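# Flip the small gear and mesh it with the big gear

## Task

The small gear currently sits inverted between the tester's two centres, with its teeth higher than those of the big gear. Turn it right side up and mount it so its teeth engage the big gear. It only counts if the gear stays in place by itself at the end, not because the robot holds it. Finally open the gripper and move the arm away.

## Robot and tools

Robot: two arms, left_arm and right_arm, each with a parallel two-finger gripper. Bases in the scene frame: left_arm at (+0.015, +0.272, 0) m, right_arm at (+0.040, -0.317, 0) m, both yawed slightly (quat_wxyz +1.000, 0, 0, -0.016). Joint ranges in rad, base to hand: waist -2.618 to 3.054, shoulder 0.000 to 3.142, elbow 0.000 to 3.142, wrist pitch -1.571 to 1.571, wrist yaw -1.571 to 1.571, wrist roll -2.094 to 2.094. Elbows stop just before going fully straight.

Scene frame: origin on the table top midway between the arms, +x out over the table, +z up, left_arm on the +y side. The names left and right are labels only and say nothing about image sides. Gripper frame: fingers extend along its +z, and they open and close along its y. The reported end_effector_position is the point between the pads, roughly 1 cm short of the fingertips. Reported hand positions can be slightly wrong, more so when the arm reaches far.

The 14-number row (used by execute_actions and move): seven values for left_arm, then seven for right_arm, always all 14 even if one arm is idle. Each seven is dx, dy, dz, rx, ry, rz, opening, every value in [-1, 1]. dx..rz are an offset, expressed in that gripper's own axes, from the gripper's measured pose at the start of the action (for a call's first action, the pose last reported in this scene). They are not absolute poses. Scale: 1.0 equals 0.6 m for dx, dy, dz and 180 degrees for rotation; rx, ry, rz form a single rotation vector. opening is absolute: +1 fully open (0.094 m), -1 closed.

execute_actions(actions): a list of actions. Each action is a table of up to 15 rows, one row per 1/30 s control step; if fewer than 15 rows are given, the final row repeats for the remaining steps. Every row in an action is an offset from the same start pose, not from the preceding row. Each step the command is clipped to 70 mm and 16 degrees from the current measured pose, and the arm goes no farther than that clipped pose, so large offsets need several actions. Position wins over orientation when both cannot be met. An empty list just returns the state and images.

move(target, speed, blocking): target is one 14-number row, offsets measured from the pose in the latest result that shows one. Both grippers travel in straight lines and finish together, lasting 0.5 to 10 s (cut off at 10 s). speed is the path top speed in m/s, 0.002 to 0.5, default 0.25; turning is capped at twice that in rad/s. Paths do not avoid obstacles or the other arm, and the hand may lag, stray or overshoot the speed, especially with a nearly straight arm. Faster moves and targets set deeper past a contact hit and press harder. Openings are sent at the start. With blocking=false you get a result after 0.5 s while it continues; until a result shows it ended, further moves and execute_actions are refused, so call wait or stop. The result adds a move: line with the ending (done, off_target, moving, held, fault), any limits (paced = command was clipped; held = a check blocked steps, after which the arm may jump faster), and each gripper's distance from its target. If only one arm is named, the other finished fine.

wait(seconds): 0 to 10 s, arms hold their last command; returns early if a running move ends. stop(): brakes a running move; it needs braking room, fingers keep moving. zoom_image(camera, region): camera is cam_high, cam_low, cam_left_wrist or cam_right_wrist; region [x0, y0, x1, y1] in pixels, at most 504 by 504, origin top-left. read_manual(section): only returns licence texts. finished_scene(scene): pass the current scene number; irreversible, and the goal must already hold and keep holding.

Results: a state line per arm with position (m) and quat_wxyz; Hand target lines show where the controller is driving each gripper; grip_measured is the finger opening on the command scale (last Joint positions value is the opening in metres, each gripper off by up to about 1 mm). Action results list positions at some steps, with HELD marking steps where an arm was held back. A pose unreachable line means the clearance check altered or blocked that arm's command. FAULT and MOTOR HOT lines report stops and heating. Images arrive from cam_high, cam_low, cam_left_wrist, cam_right_wrist, each 504x504; calibration was supplied and may be off slightly.

Practical points: arms usually settle a centimetre or more low, and zero offsets let them sag further; to hold an arm still, send the correcting offset back to its desired pose in the first call of a reply, then zeros, raising the aim if it still droops. To grip, command an opening about 0.03 below grip_measured (less for a lighter grip); pads give roughly 50 to 62 N, less on thin parts. Occasional tugs on held parts or pushes on loose objects can occur. Holding loads heats motors: warning at 75 °C, a 10 s stop at 90 °C, and at 100 °C the arm drops. Avoid dropping or knocking anything off the table, hard impacts or heavy pushing, and any hard contact between the two arms. Faster, smoother, lower-effort work is better.

Each tool is called after "Emit:" as name(argument=value, ...) on one line, values as JSON.

## Session

Emit:
execute_actions(actions=[])

Scene clock: 0.00 s.
left_arm: end_effector_position=(+0.2478, -0.1722, +0.2771) grip_measured=+1.000 end_effector_quat_wxyz=(-0.228, +0.018, +0.763, -0.604) | right_arm: end_effector_position=(+0.2314, -0.2789, +0.2532) grip_measured=+1.000 end_effector_quat_wxyz=(+0.203, -0.552, +0.762, -0.271)
Joint positions: left_arm=[-0.725  1.868  1.489 -0.054  1.163 -1.508  0.094] | right_arm=[ 0.736  0.93   1.206 -1.431  0.569 -0.671  0.094]
Joint velocities: left_arm=[ 0.007 -0.002 -0.012  0.007 -0.007 -0.022  0.   ] | right_arm=[-0.002 -0.012  0.007 -0.007  0.037  0.051  0.   ]
Hand target (left_arm): +0.246, -0.171, +0.289; -0.219, +0.033, +0.758, -0.613
Hand target (right_arm): +0.232, -0.280, +0.258; +0.210, -0.547, +0.763, -0.273

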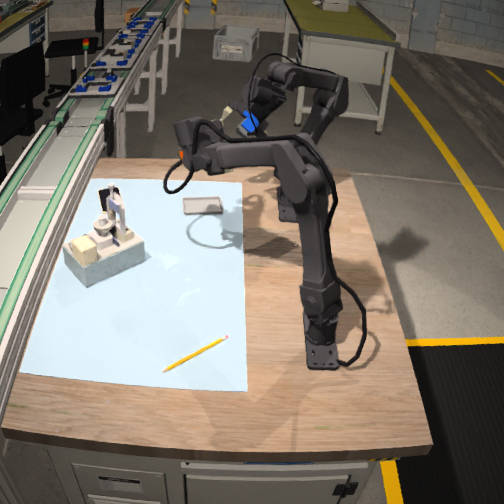

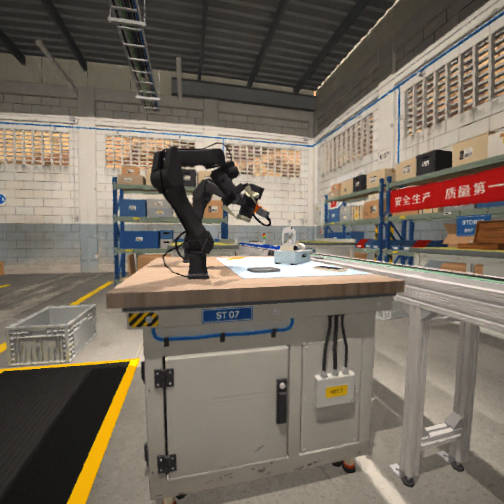

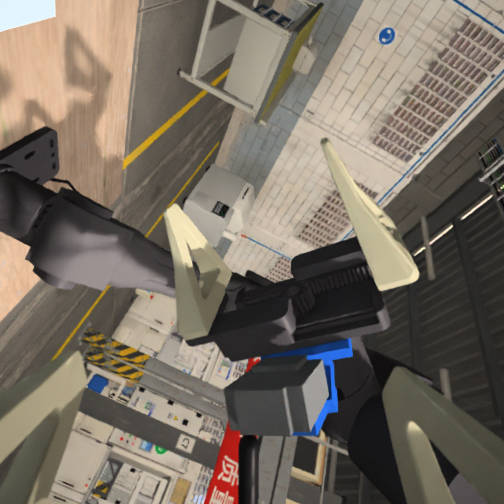

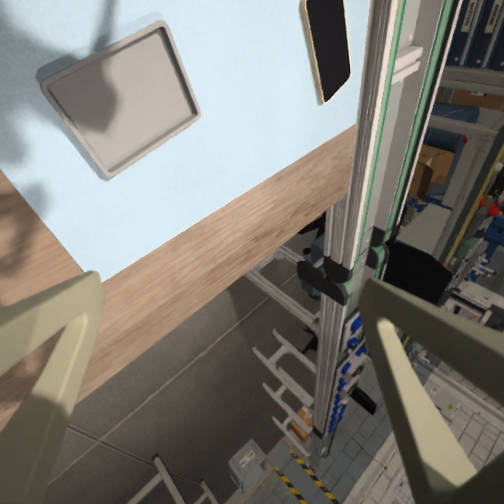

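Emit:
zoom_image(camera="cam_high", region=[40, 170, 170, 300])

Emit:
zoom_image(camera="cam_low", region=[240, 210, 340, 280])

Region (40, 170, 170, 300) of cam_high's 504x504 image, scaled by 3.877, with more detail than that image has.

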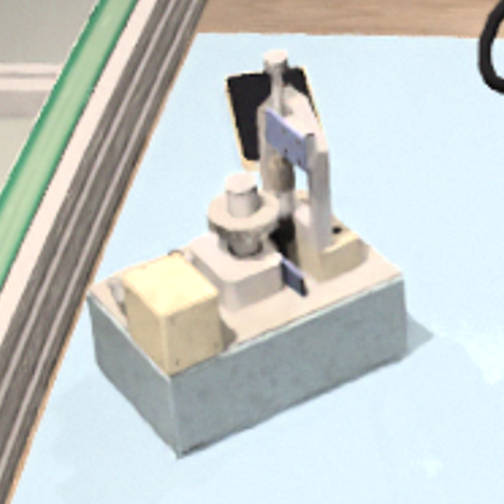

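Region (240, 210, 340, 280) of cam_low's 504x504 image, scaled by 5.040, with more detail than that image has; it fills the top 353 rows of this view, and the rest is white.

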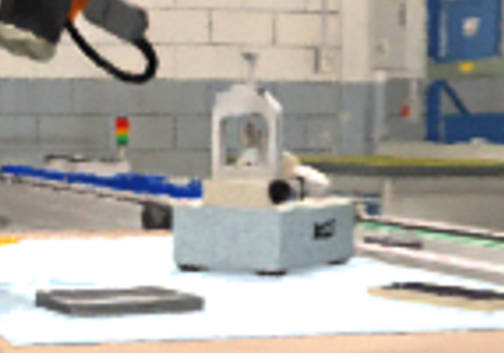

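Emit:
move(target=[-0.0195,0.131,-0.501,-0.390,-0.482,0.256,1,-0.313,-0.077,0.074,0.066,-0.189,0.424,1])

Scene clock: 6.73 s.
left_arm: end_effector_position=(+0.3502, +0.1176, +0.2395) grip_measured=+1.000 end_effector_quat_wxyz=(+0.553, +0.018, +0.833, +0.010) | right_arm: end_effector_position=(+0.3503, -0.1215, +0.2521) grip_measured=+1.000 end_effector_quat_wxyz=(+0.570, -0.000, +0.822, +0.005)
Joint positions: left_arm=[-0.704  1.174  0.86  -0.203 -0.665 -0.298  0.094] | right_arm=[ 0.962  1.222  0.922 -0.254  0.842  0.441  0.094]
Joint velocities: left_arm=[ 0.017  0.002  0.007 -0.007 -0.037  0.007  0.   ] | right_arm=[-0.022  0.002 -0.007 -0.007  0.022  0.066  0.   ]
Hand target (left_arm): +0.350, +0.123, +0.250; +0.568, +0.006, +0.823, +0.008
Hand target (right_arm): +0.349, -0.120, +0.248; +0.571, +0.001, +0.821, +0.003
Off the commanded pose (left_arm): 0.011 m, 4 deg.
Off the commanded pose (right_arm): 0.002 m, 1 deg.
move: off_target (left_arm)
camera_calibration (this result's frames):
cam_left_wrist: T_world_to_cam=[[-0.00151867, -0.99801, 0.0630309, 0.100315], [-0.804081, -0.0362543, -0.593413, 0.469942], [0.594517, -0.0515831, -0.802426, 0.0769171], [0, 0, 0, 1]] pos_world=[0.332296, 0.121121, 0.334267]
cam_right_wrist: T_world_to_cam=[[-0.0312025, -0.995081, 0.0940207, -0.142166], [-0.808718, -0.0301442, -0.587423, 0.442813], [0.587368, -0.0943653, -0.8038, 0.0835626], [0, 0, 0, 1]] pos_world=[0.304593, -0.120233, 0.340653]

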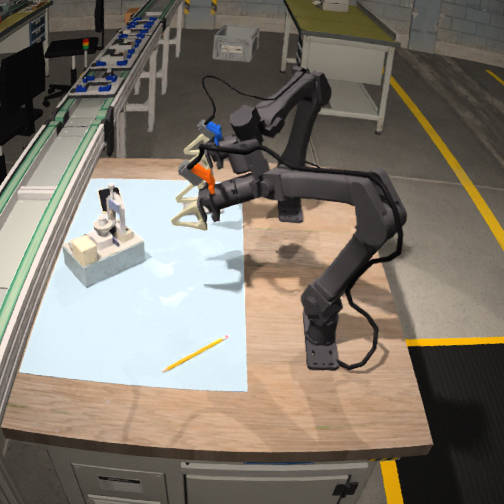

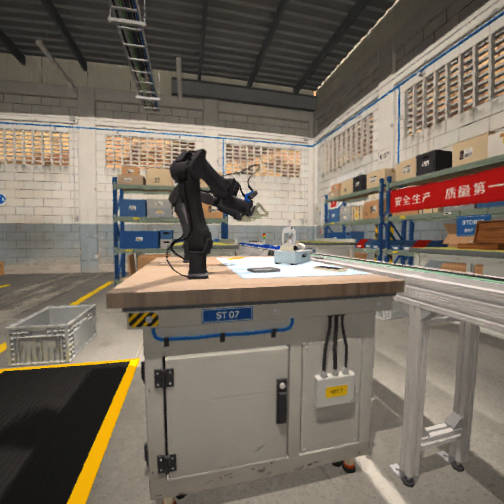

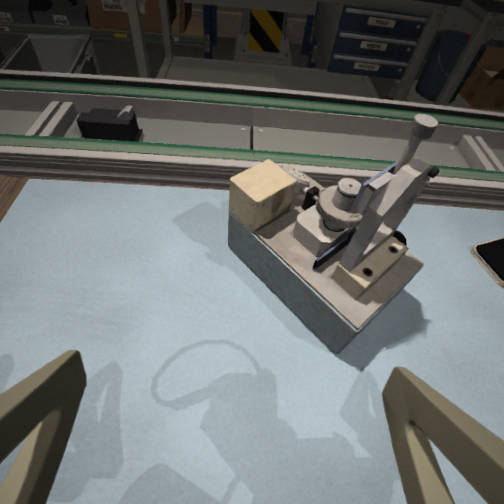

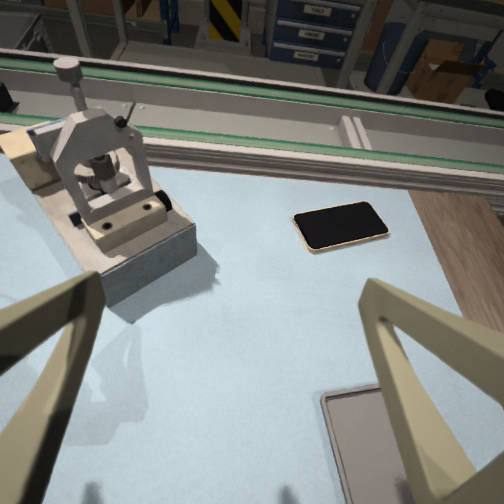

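Emit:
zoom_image(camera="cam_left_wrist", region=[220, 100, 460, 340])

Emit:
zoom_image(camera="cam_right_wrist", region=[0, 40, 240, 280])

Region (220, 100, 460, 340) of cam_left_wrist's 504x504 image, scaled by 2.100, with more detail than that image has.

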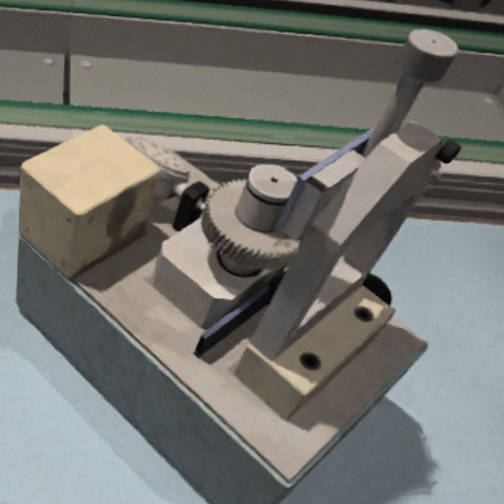

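Region (0, 40, 240, 280) of cam_right_wrist's 504x504 image, scaled by 2.100, with more detail than that image has.

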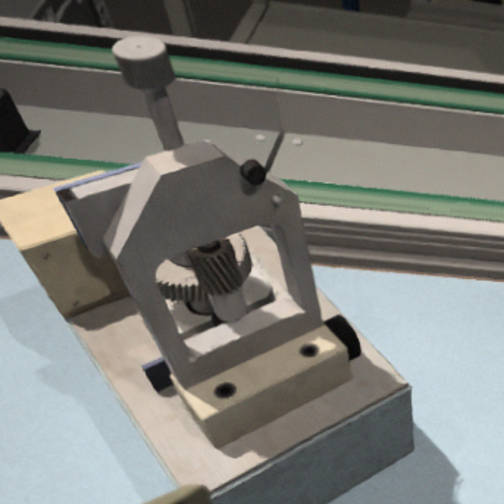

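Emit:
move(target=[0.062,0.003,0.154,0.2648,-0.1243,0.0423,1,0.096,0.0025,0.134,-0.2226,-0.108,-0.0428,1])

Scene clock: 10.70 s.
left_arm: end_effector_position=(+0.4184, +0.1164, +0.1561) grip_measured=+1.000 end_effector_quat_wxyz=(+0.633, +0.282, +0.656, -0.298) | right_arm: end_effector_position=(+0.4047, -0.1162, +0.1731) grip_measured=+1.000 end_effector_quat_wxyz=(+0.661, -0.252, +0.662, +0.245)
Joint positions: left_arm=[-0.05   1.808  0.558  1.224  0.763 -0.016  0.094] | right_arm=[ 0.374  1.617  0.407  1.205 -0.376 -0.01   0.094]
Joint velocities: left_arm=[-0.017 -0.012  0.017 -0.007  0.022 -0.007  0.   ] | right_arm=[-0.007 -0.012 -0.002 -0.051 -0.007  0.081  0.   ]
Hand target (left_arm): +0.424, +0.118, +0.167; +0.648, +0.286, +0.642, -0.295
Hand target (right_arm): +0.405, -0.120, +0.170; +0.661, -0.252, +0.663, +0.243
Off the commanded pose (left_arm): 0.014 m, 2 deg.
Off the commanded pose (right_arm): 0.004 m, 1 deg.
move: off_target (left_arm)
camera_calibration (this result's frames):
cam_left_wrist: T_world_to_cam=[[-0.755085, -0.642085, 0.132563, 0.367477], [-0.425679, 0.326349, -0.843975, 0.313794], [0.498642, -0.693703, -0.519743, 0.0401157], [0, 0, 0, 1]] pos_world=[0.391048, 0.161373, 0.23697]
cam_right_wrist: T_world_to_cam=[[0.601505, -0.793678, 0.0909181, -0.359884], [-0.394012, -0.393745, -0.830493, 0.272531], [0.694943, 0.463723, -0.549559, -0.0341132], [0, 0, 0, 1]] pos_world=[0.347559, -0.162506, 0.240308]

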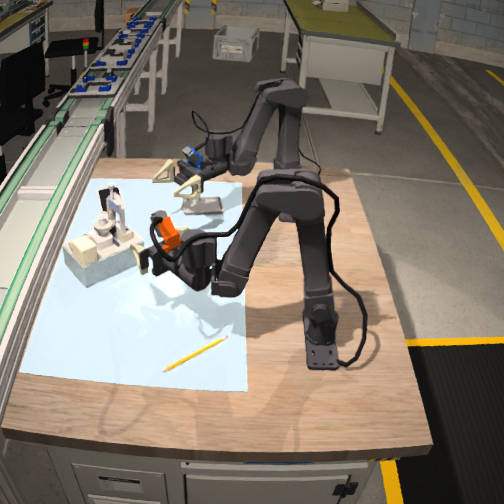

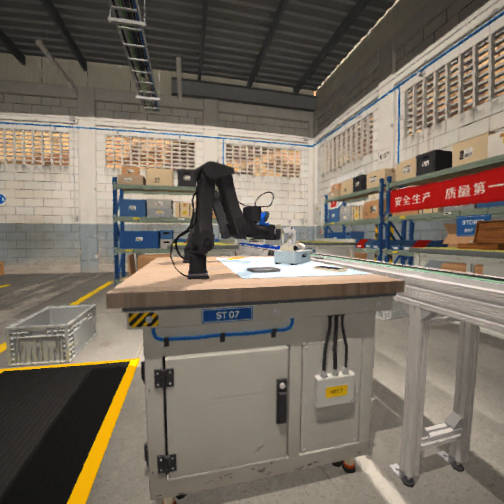

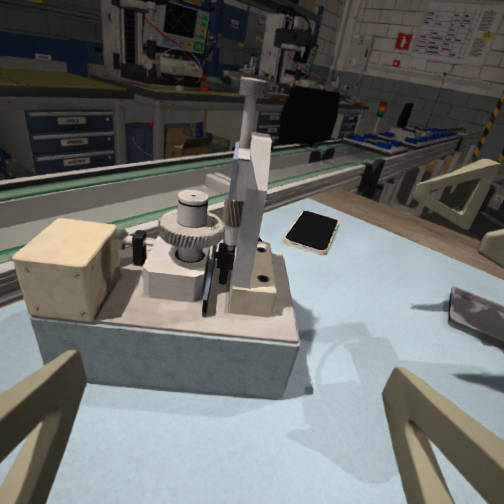

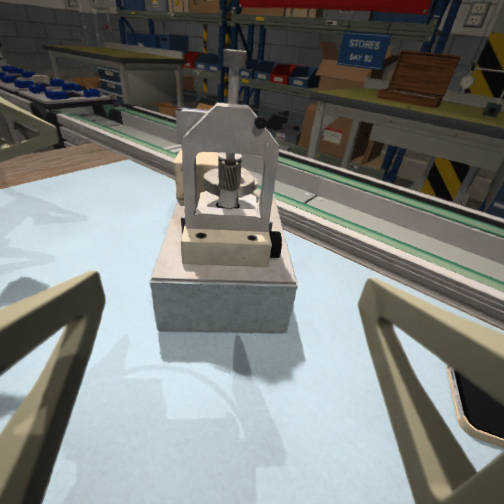

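Emit:
zoom_image(camera="cam_left_wrist", region=[100, 60, 340, 340])

Emit:
zoom_image(camera="cam_right_wrist", region=[130, 40, 330, 290])

Region (100, 60, 340, 340) of cam_left_wrist's 504x504 image, scaled by 1.800, with more detail than that image has; it fills the left 432 columns of this view, and the rest is white.

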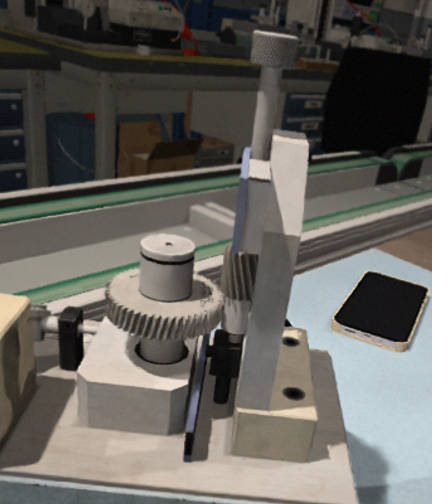

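Region (130, 40, 330, 290) of cam_right_wrist's 504x504 image, scaled by 2.016, with more detail than that image has; it fills the left 403 columns of this view, and the rest is white.

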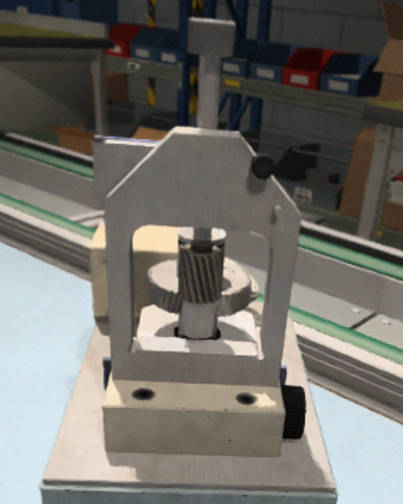

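Emit:
move(target=[0,0,0,0,0,0,1,0.028,-0.007,0.18,0,0,0,-0.36], speed=0.15)

Scene clock: 13.33 s.
left_arm: end_effector_position=(+0.4182, +0.1163, +0.1567) grip_measured=+1.000 end_effector_quat_wxyz=(+0.634, +0.282, +0.655, -0.299) | right_arm: end_effector_position=(+0.4835, -0.0544, +0.1475) grip_measured=-0.357 end_effector_quat_wxyz=(+0.656, -0.252, +0.668, +0.244)
Joint positions: left_arm=[-0.05   1.808  0.558  1.227  0.764 -0.017  0.094] | right_arm=[ 0.468  1.99   0.787  1.181 -0.281 -0.01   0.03 ]
Joint velocities: left_arm=[-0.002  0.002  0.002  0.095 -0.051 -0.037  0.   ] | right_arm=[-0.012 -0.012 -0.007  0.051  0.007  0.037 -0.001]
Hand target (left_arm): +0.418, +0.116, +0.156; +0.633, +0.282, +0.656, -0.298
Hand target (right_arm): +0.488, -0.048, +0.155; +0.661, -0.251, +0.662, +0.246
Off the commanded pose (left_arm): 0.001 m, 0 deg.
Off the commanded pose (right_arm): 0.012 m, 1 deg.
move: off_target (right_arm)
camera_calibration (this result's frames):
cam_left_wrist: T_world_to_cam=[[-0.756052, -0.641071, 0.13196, 0.367586], [-0.423713, 0.325731, -0.845202, 0.313738], [0.498851, -0.69493, -0.5179, 0.0401732], [0, 0, 0, 1]] pos_world=[0.390808, 0.161372, 0.237471]
cam_right_wrist: T_world_to_cam=[[0.601944, -0.79369, 0.087863, -0.355766], [-0.406876, -0.39952, -0.821484, 0.311247], [0.687106, 0.458738, -0.563422, -0.126035], [0, 0, 0, 1]] pos_world=[0.42739, -0.100201, 0.215932]

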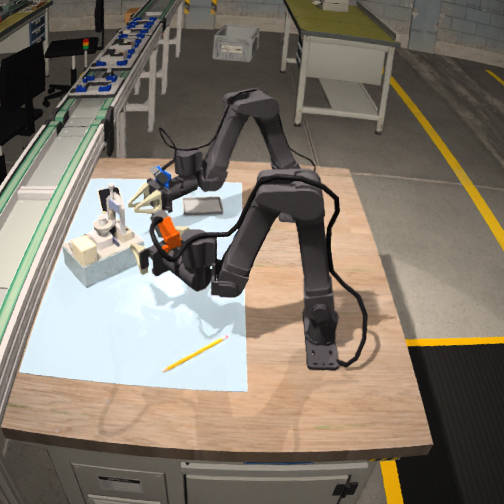

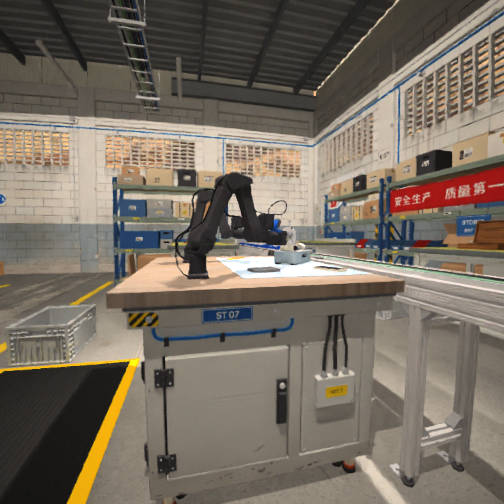

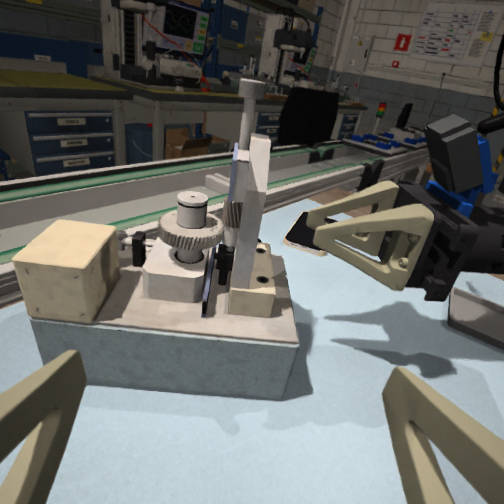

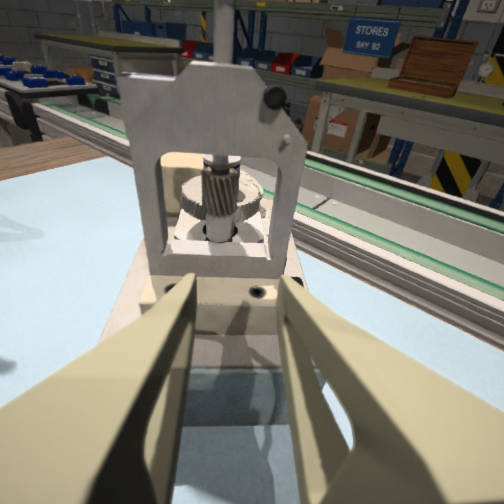

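Emit:
move(target=[0,0,0,0,0,0,1,-0.016,0.005,0.075,0,0,0,-0.36], speed=0.08)

Scene clock: 14.93 s.
left_arm: end_effector_position=(+0.4182, +0.1163, +0.1567) grip_measured=+1.000 end_effector_quat_wxyz=(+0.634, +0.282, +0.655, -0.299) | right_arm: end_effector_position=(+0.5116, -0.0293, +0.1482) grip_measured=-0.357 end_effector_quat_wxyz=(+0.650, -0.252, +0.675, +0.243)
Joint positions: left_arm=[-0.05   1.808  0.558  1.227  0.764 -0.017  0.094] | right_arm=[ 0.498  2.067  0.954  1.074 -0.249 -0.01   0.03 ]
Joint velocities: left_arm=[ 0.022 -0.012 -0.012  0.037 -0.037  0.037  0.   ] | right_arm=[ 0.007 -0.007 -0.002 -0.022 -0.007 -0.007  0.   ]
Hand target (left_arm): +0.418, +0.116, +0.157; +0.634, +0.282, +0.655, -0.299
Hand target (right_arm): +0.515, -0.022, +0.156; +0.656, -0.252, +0.668, +0.245
Off the commanded pose (left_arm): 0.000 m, 0 deg.
Off the commanded pose (right_arm): 0.011 m, 1 deg.
move: off_target (right_arm)
camera_calibration (this result's frames):
cam_left_wrist: T_world_to_cam=[[-0.756052, -0.641071, 0.13196, 0.367586], [-0.423713, 0.325731, -0.845202, 0.313738], [0.498851, -0.69493, -0.5179, 0.0401732], [0, 0, 0, 1]] pos_world=[0.390808, 0.161372, 0.237471]
cam_right_wrist: T_world_to_cam=[[0.601107, -0.794575, 0.0855633, -0.352018], [-0.419926, -0.405132, -0.812115, 0.338421], [0.679951, 0.452237, -0.57719, -0.150964], [0, 0, 0, 1]] pos_world=[0.45636, -0.0743282, 0.217822]

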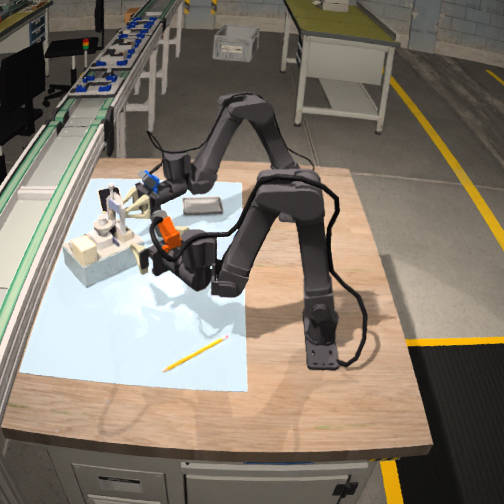

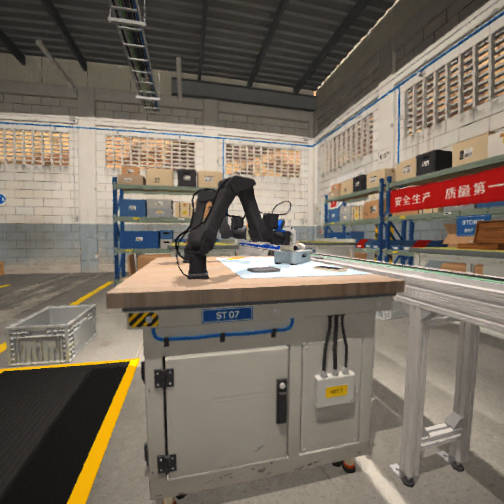

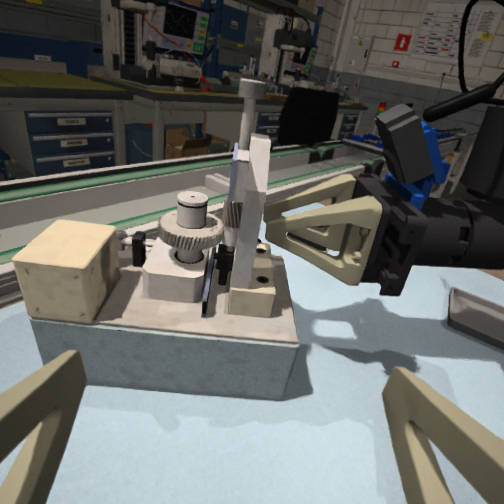

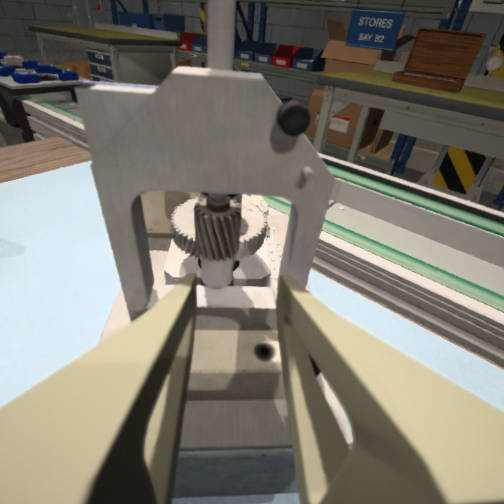

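Emit:
move(target=[0,0,0,0,0,0,1,-0.016,0.012,0.03,0,-0.008,0,-0.36], speed=0.05)

Scene clock: 16.03 s.
left_arm: end_effector_position=(+0.4182, +0.1163, +0.1567) grip_measured=+1.000 end_effector_quat_wxyz=(+0.634, +0.282, +0.655, -0.299) | right_arm: end_effector_position=(+0.5166, -0.0184, +0.1495) grip_measured=-0.357 end_effector_quat_wxyz=(+0.653, -0.252, +0.672, +0.243)
Joint positions: left_arm=[-0.05   1.808  0.558  1.227  0.764 -0.017  0.094] | right_arm=[ 0.517  2.093  0.997  1.067 -0.229 -0.01   0.03 ]
Joint velocities: left_arm=[-0.017  0.012  0.007 -0.007 -0.022  0.051  0.   ] | right_arm=[-0.012  0.002 -0.002 -0.037 -0.066  0.022  0.   ]
Hand target (left_arm): +0.418, +0.116, +0.157; +0.634, +0.282, +0.655, -0.299
Hand target (right_arm): +0.520, -0.012, +0.157; +0.658, -0.249, +0.666, +0.246
Off the commanded pose (left_arm): 0.000 m, 0 deg.
Off the commanded pose (right_arm): 0.011 m, 1 deg.
move: off_target (right_arm)
camera_calibration (this result's frames):
cam_left_wrist: T_world_to_cam=[[-0.756052, -0.641071, 0.13196, 0.367586], [-0.423713, 0.325731, -0.845202, 0.313738], [0.498851, -0.69493, -0.5179, 0.0401732], [0, 0, 0, 1]] pos_world=[0.390808, 0.161372, 0.237471]
cam_right_wrist: T_world_to_cam=[[0.60011, -0.795094, 0.087715, -0.3463], [-0.413472, -0.402192, -0.816874, 0.343429], [0.684769, 0.453946, -0.570108, -0.161971], [0, 0, 0, 1]] pos_world=[0.460728, -0.0636904, 0.218573]

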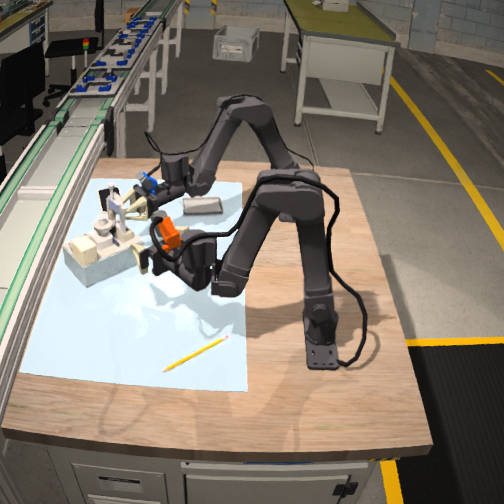

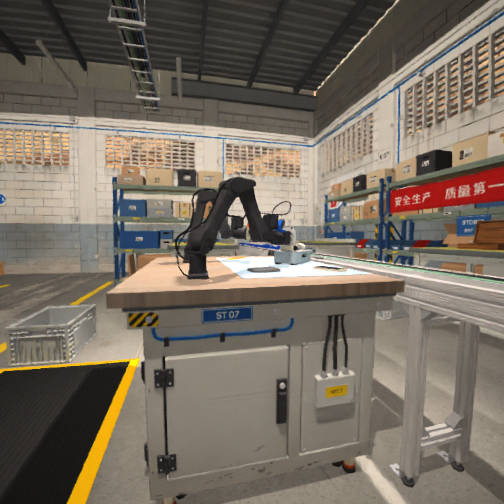

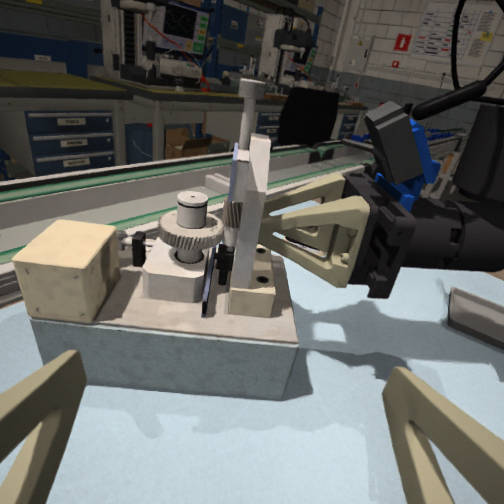

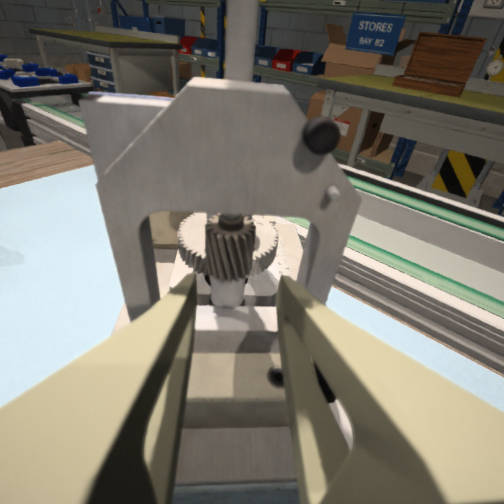

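Emit:
move(target=[0,0,0,0,0,0,1,-0.013,0.008,0.047,0,-0.006,0,-0.36], speed=0.04)

Scene clock: 17.30 s.
left_arm: end_effector_position=(+0.4182, +0.1163, +0.1567) grip_measured=+1.000 end_effector_quat_wxyz=(+0.634, +0.282, +0.655, -0.299) | right_arm: end_effector_position=(+0.5313, -0.0035, +0.1475) grip_measured=-0.357 end_effector_quat_wxyz=(+0.653, -0.252, +0.672, +0.242)
Joint positions: left_arm=[-0.05   1.808  0.558  1.227  0.764 -0.017  0.094] | right_arm=[ 0.534  2.152  1.092  1.03  -0.21  -0.01   0.03 ]
Joint velocities: left_arm=[ 0.002 -0.002 -0.017 -0.007  0.007  0.037  0.   ] | right_arm=[ 0.022 -0.007 -0.022 -0.051  0.022  0.007 -0.   ]
Hand target (left_arm): +0.418, +0.116, +0.157; +0.634, +0.282, +0.655, -0.299
Hand target (right_arm): +0.534, +0.004, +0.156; +0.659, -0.250, +0.665, +0.245
Off the commanded pose (left_arm): 0.000 m, 0 deg.
Off the commanded pose (right_arm): 0.012 m, 1 deg.
move: off_target (right_arm)
camera_calibration (this result's frames):
cam_left_wrist: T_world_to_cam=[[-0.756052, -0.641071, 0.13196, 0.367586], [-0.423713, 0.325731, -0.845202, 0.313738], [0.498851, -0.69493, -0.5179, 0.0401732], [0, 0, 0, 1]] pos_world=[0.390808, 0.161372, 0.237471]
cam_right_wrist: T_world_to_cam=[[0.598272, -0.796417, 0.088264, -0.342238], [-0.414172, -0.401649, -0.816786, 0.354225], [0.685953, 0.452104, -0.570149, -0.180642], [0, 0, 0, 1]] pos_world=[0.475374, -0.048621, 0.216541]

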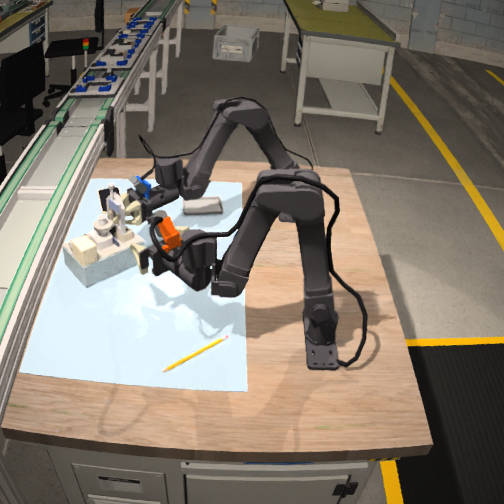

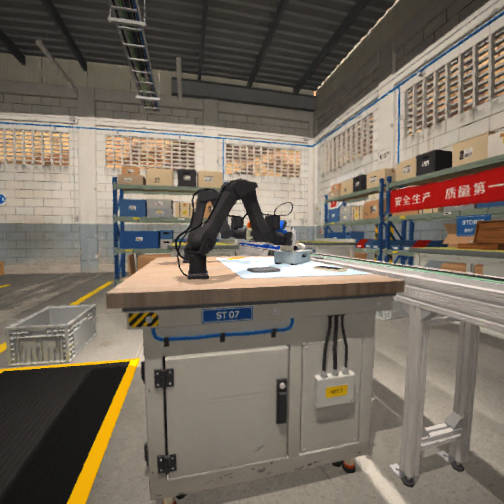

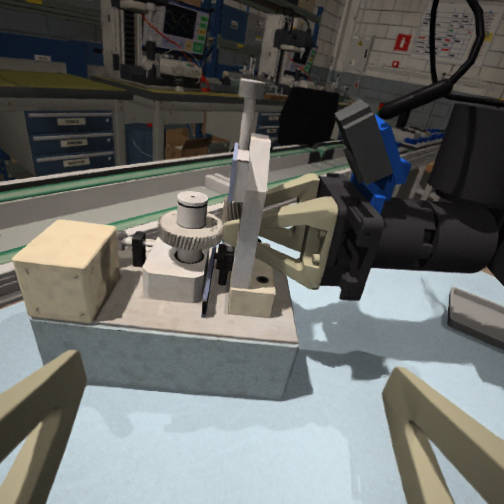

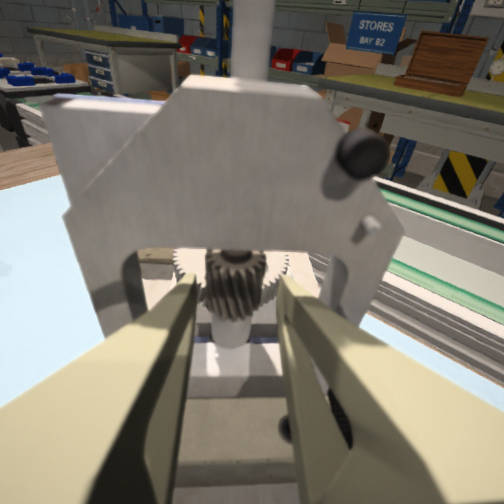

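Emit:
move(target=[0,0,0,0,0,0,1,-0.022,0.006,0.012,0,-0.006,0,-0.36], speed=0.04)

Emit:
move(target=[0,0,0,0,0,0,1,-0.013,0.006,0.012,0,-0.005,0,-0.7], speed=0.04)

Scene clock: 18.17 s.
left_arm: end_effector_position=(+0.4182, +0.1163, +0.1567) grip_measured=+1.000 end_effector_quat_wxyz=(+0.634, +0.282, +0.655, -0.299) | right_arm: end_effector_position=(+0.5317, -0.0041, +0.1443) grip_measured=-0.357 end_effector_quat_wxyz=(+0.649, -0.251, +0.677, +0.240)
Joint positions: left_arm=[-0.05   1.808  0.558  1.227  0.764 -0.017  0.094] | right_arm=[ 0.534  2.152  1.092  1.017 -0.206 -0.01   0.03 ]
Joint velocities: left_arm=[ 0.002  0.007  0.002  0.007  0.051 -0.066  0.   ] | right_arm=[-0.007 -0.012 -0.002 -0.022 -0.051  0.037  0.002]
Hand target (left_arm): +0.418, +0.116, +0.157; +0.634, +0.282, +0.655, -0.299
Hand target (right_arm): +0.534, +0.004, +0.161; +0.660, -0.249, +0.665, +0.244
Off the commanded pose (left_arm): 0.000 m, 0 deg.
Off the commanded pose (right_arm): 0.018 m, 2 deg.
move: off_target (right_arm)
camera_calibration (this result's frames):
cam_left_wrist: T_world_to_cam=[[-0.756052, -0.641071, 0.13196, 0.367586], [-0.423713, 0.325731, -0.845202, 0.313738], [0.498851, -0.69493, -0.5179, 0.0401732], [0, 0, 0, 1]] pos_world=[0.390808, 0.161372, 0.237471]
cam_right_wrist: T_world_to_cam=[[0.596221, -0.798137, 0.0865917, -0.341292], [-0.424899, -0.405228, -0.809476, 0.356174], [0.681162, 0.445833, -0.580733, -0.178379], [0, 0, 0, 1]] pos_world=[0.476328, -0.0485385, 0.214277]

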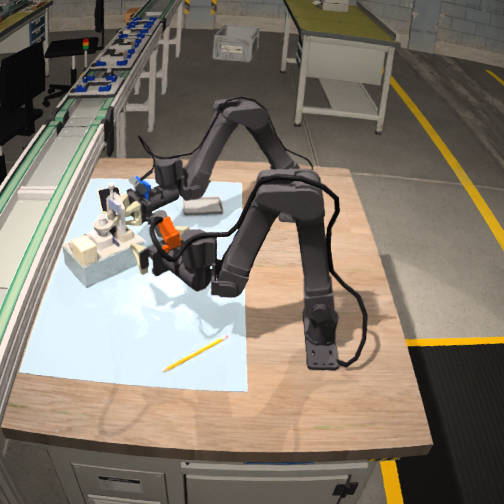

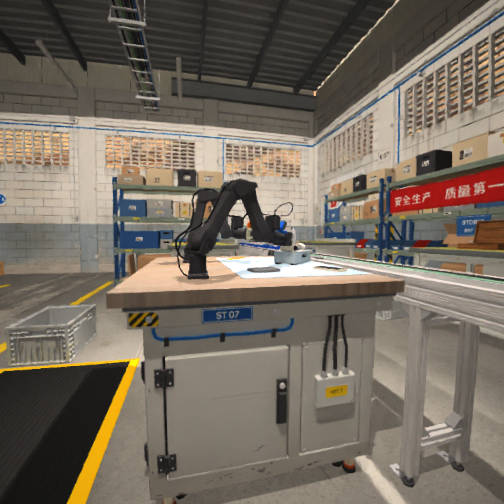

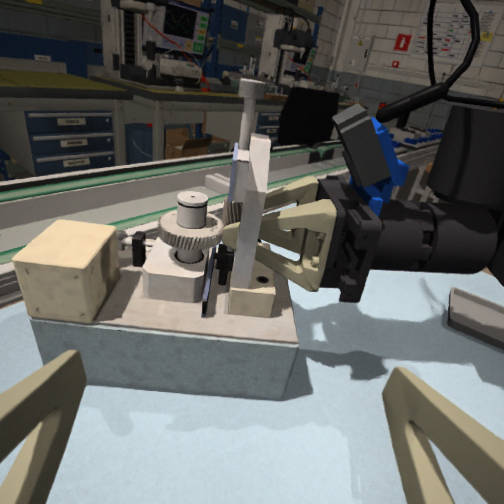

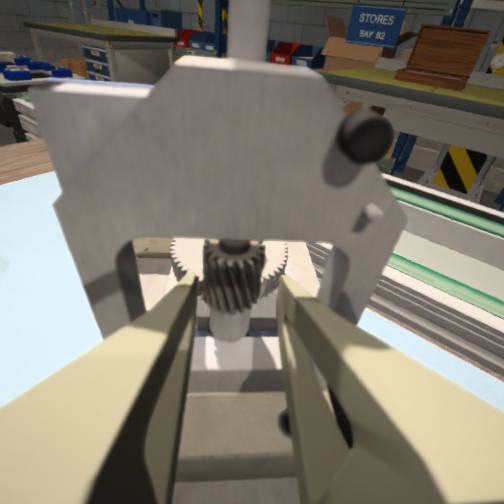

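Scene clock: 18.87 s.
left_arm: end_effector_position=(+0.4182, +0.1163, +0.1567) grip_measured=+1.000 end_effector_quat_wxyz=(+0.634, +0.282, +0.655, -0.299) | right_arm: end_effector_position=(+0.5303, -0.0023, +0.1442) grip_measured=-0.652 end_effector_quat_wxyz=(+0.648, -0.254, +0.676, +0.243)
Joint positions: left_arm=[-0.05   1.808  0.558  1.227  0.764 -0.017  0.094] | right_arm=[ 0.535  2.152  1.092  1.017 -0.213 -0.01   0.016]
Joint velocities: left_arm=[-0.002 -0.002 -0.012 -0.081 -0.022  0.037  0.   ] | right_arm=[-0.007 -0.017  0.017 -0.007 -0.022 -0.051 -0.001]
Hand target (left_arm): +0.418, +0.116, +0.157; +0.634, +0.282, +0.655, -0.299
Hand target (right_arm): +0.535, +0.003, +0.152; +0.655, -0.249, +0.672, +0.242
Off the commanded pose (left_arm): 0.000 m, 0 deg.
Off the commanded pose (right_arm): 0.011 m, 1 deg.
move: off_target (right_arm)
camera_calibration (this result's frames):
cam_left_wrist: T_world_to_cam=[[-0.756052, -0.641071, 0.13196, 0.367586], [-0.423713, 0.325731, -0.845202, 0.313738], [0.498851, -0.69493, -0.5179, 0.0401732], [0, 0, 0, 1]] pos_world=[0.390808, 0.161372, 0.237471]
cam_right_wrist: T_world_to_cam=[[0.602934, -0.793114, 0.0862629, -0.342532], [-0.421865, -0.40873, -0.809302, 0.354621], [0.677127, 0.451564, -0.581024, -0.176114], [0, 0, 0, 1]] pos_world=[0.475378, -0.0471959, 0.214217]

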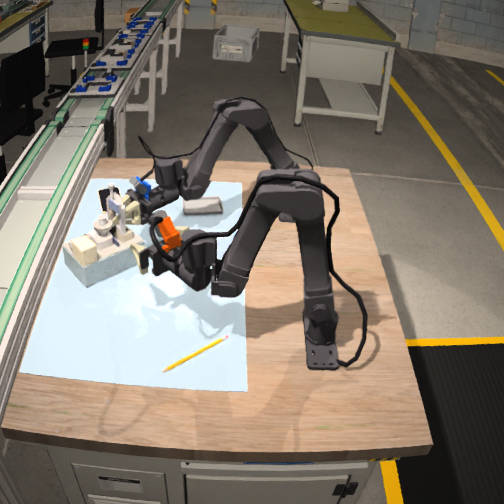

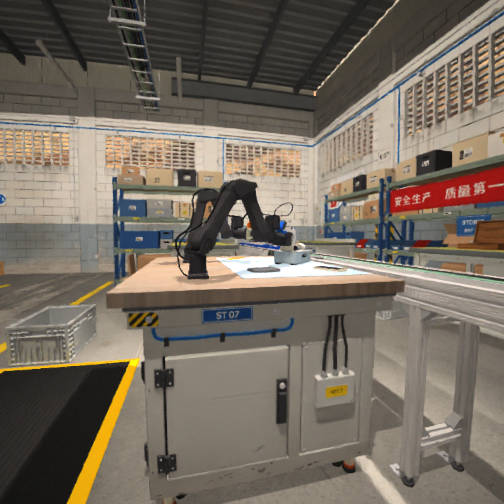

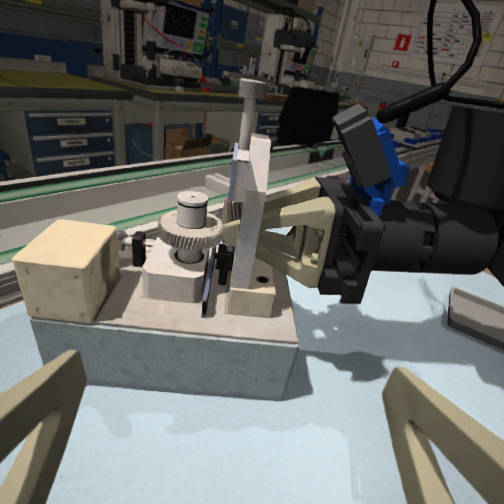

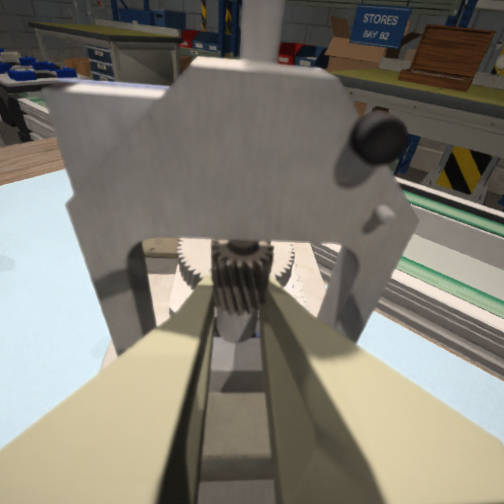

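Emit:
move(target=[-0.13,0,0.19,0,0,0,0.05,0,0,0,0,0,0,-0.7], speed=0.15)

Scene clock: 20.80 s.
left_arm: end_effector_position=(+0.4913, +0.0346, +0.2245) grip_measured=+0.053 end_effector_quat_wxyz=(+0.628, +0.282, +0.661, -0.299) | right_arm: end_effector_position=(+0.5303, -0.0022, +0.1442) grip_measured=-0.652 end_effector_quat_wxyz=(+0.648, -0.254, +0.676, +0.243)
Joint positions: left_arm=[-0.253  1.851  1.026  0.787  0.561 -0.021  0.049] | right_arm=[ 0.535  2.152  1.092  1.017 -0.213 -0.01   0.016]
Joint velocities: left_arm=[ 0.022 -0.002 -0.002 -0.007  0.037  0.007  0.   ] | right_arm=[ 0.007  0.017 -0.002 -0.081  0.022  0.007 -0.   ]
Hand target (left_arm): +0.495, +0.031, +0.233; +0.634, +0.283, +0.655, -0.298
Hand target (right_arm): +0.530, -0.002, +0.144; +0.648, -0.254, +0.676, +0.243
Off the commanded pose (left_arm): 0.010 m, 1 deg.
Off the commanded pose (right_arm): 0.000 m, 0 deg.
move: done
camera_calibration (this result's frames):
cam_left_wrist: T_world_to_cam=[[-0.754283, -0.641681, 0.138935, 0.359082], [-0.436147, 0.331552, -0.83657, 0.43255], [0.490747, -0.691607, -0.529951, -0.011327], [0, 0, 0, 1]] pos_world=[0.465063, 0.0791694, 0.305966]
cam_right_wrist: T_world_to_cam=[[0.603236, -0.792885, 0.0862467, -0.342622], [-0.421716, -0.408879, -0.809304, 0.354545], [0.67695, 0.45183, -0.581023, -0.176012], [0, 0, 0, 1]] pos_world=[0.475351, -0.0471666, 0.214217]

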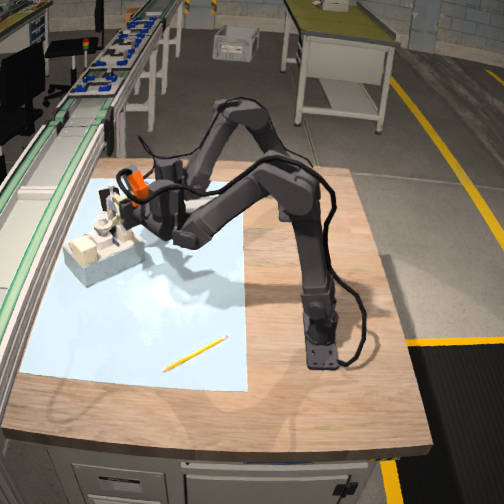

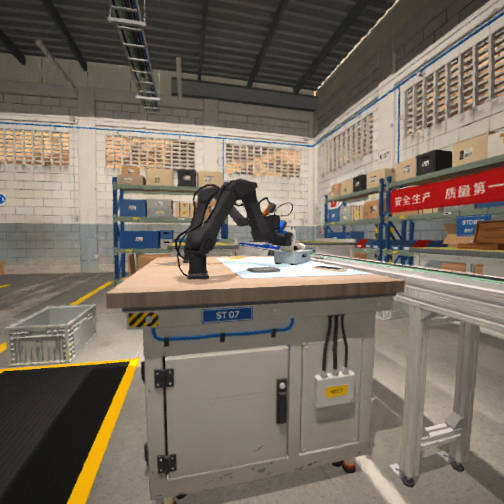

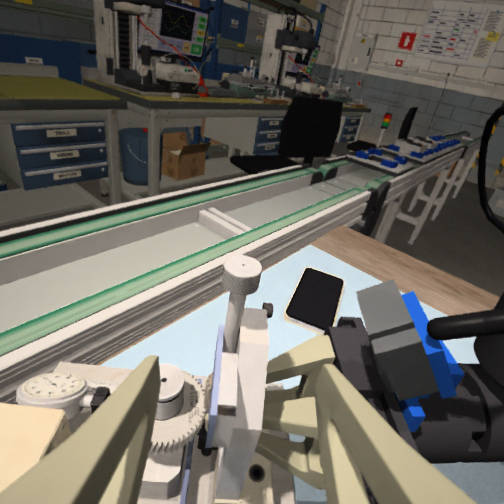

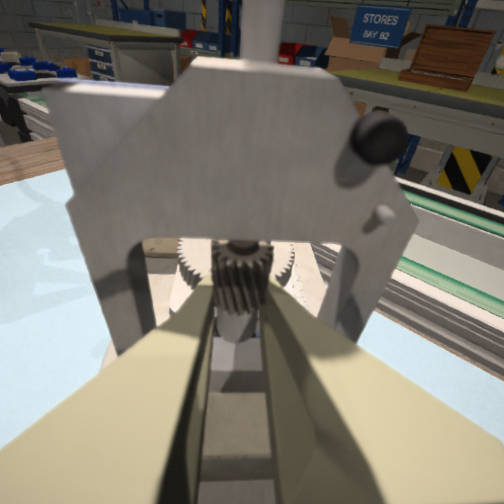

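Emit:
move(target=[-0.012,0.002,0.108,0,-0.005,0,0.05,0,0,0,0,0,0,-0.7], speed=0.08)

Scene clock: 22.20 s.
left_arm: end_effector_position=(+0.5315, -0.0088, +0.2193) grip_measured=+0.053 end_effector_quat_wxyz=(+0.627, +0.280, +0.662, -0.300) | right_arm: end_effector_position=(+0.5303, -0.0022, +0.1442) grip_measured=-0.652 end_effector_quat_wxyz=(+0.648, -0.254, +0.676, +0.243)
Joint positions: left_arm=[-0.324  2.031  1.263  0.73   0.489 -0.027  0.049] | right_arm=[ 0.535  2.152  1.092  1.017 -0.213 -0.01   0.016]
Joint velocities: left_arm=[ 0.007 -0.007  0.012 -0.051 -0.11   0.007 -0.   ] | right_arm=[ 0.012 -0.007  0.007  0.022  0.037 -0.022 -0.   ]
Hand target (left_arm): +0.534, -0.013, +0.230; +0.634, +0.280, +0.656, -0.301
Hand target (right_arm): +0.530, -0.002, +0.144; +0.648, -0.254, +0.676, +0.243
Off the commanded pose (left_arm): 0.012 m, 1 deg.
Off the commanded pose (right_arm): 0.000 m, 0 deg.
move: off_target (left_arm)
camera_calibration (this result's frames):
cam_left_wrist: T_world_to_cam=[[-0.753077, -0.64216, 0.143196, 0.360674], [-0.440082, 0.329858, -0.835177, 0.4619], [0.489083, -0.691971, -0.531012, -0.0627692], [0, 0, 0, 1]] pos_world=[0.505589, 0.0358143, 0.30079]
cam_right_wrist: T_world_to_cam=[[0.603236, -0.792885, 0.0862467, -0.342622], [-0.421716, -0.408879, -0.809304, 0.354545], [0.67695, 0.45183, -0.581023, -0.176012], [0, 0, 0, 1]] pos_world=[0.475351, -0.0471666, 0.214217]

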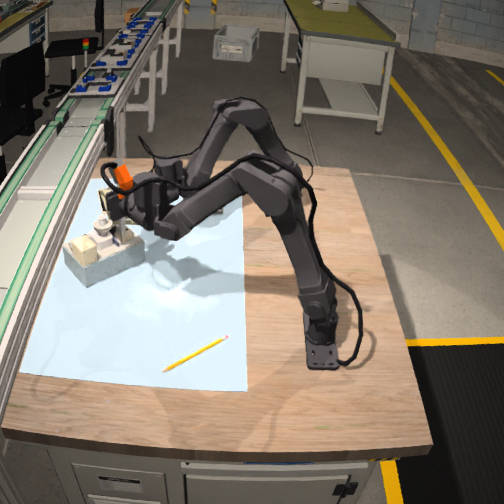

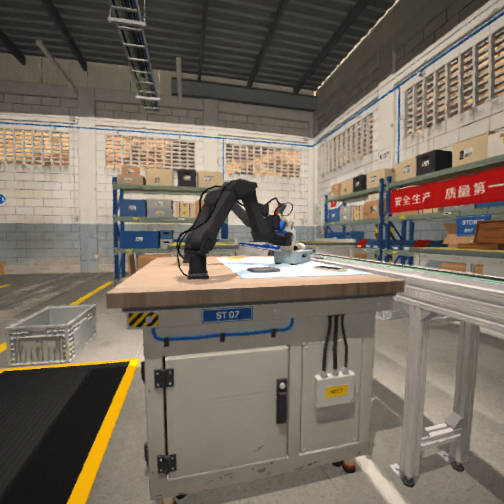

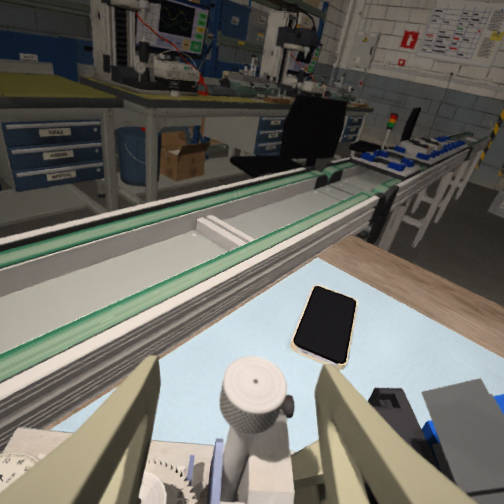

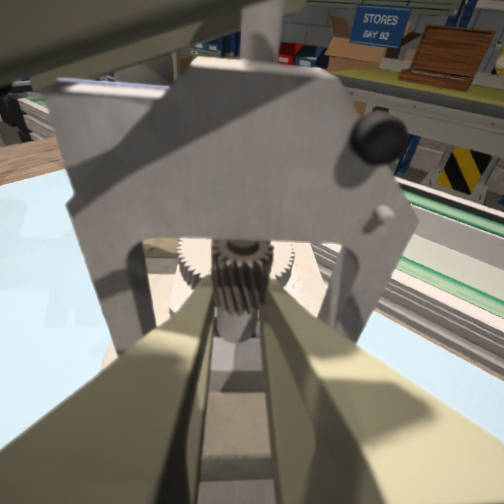

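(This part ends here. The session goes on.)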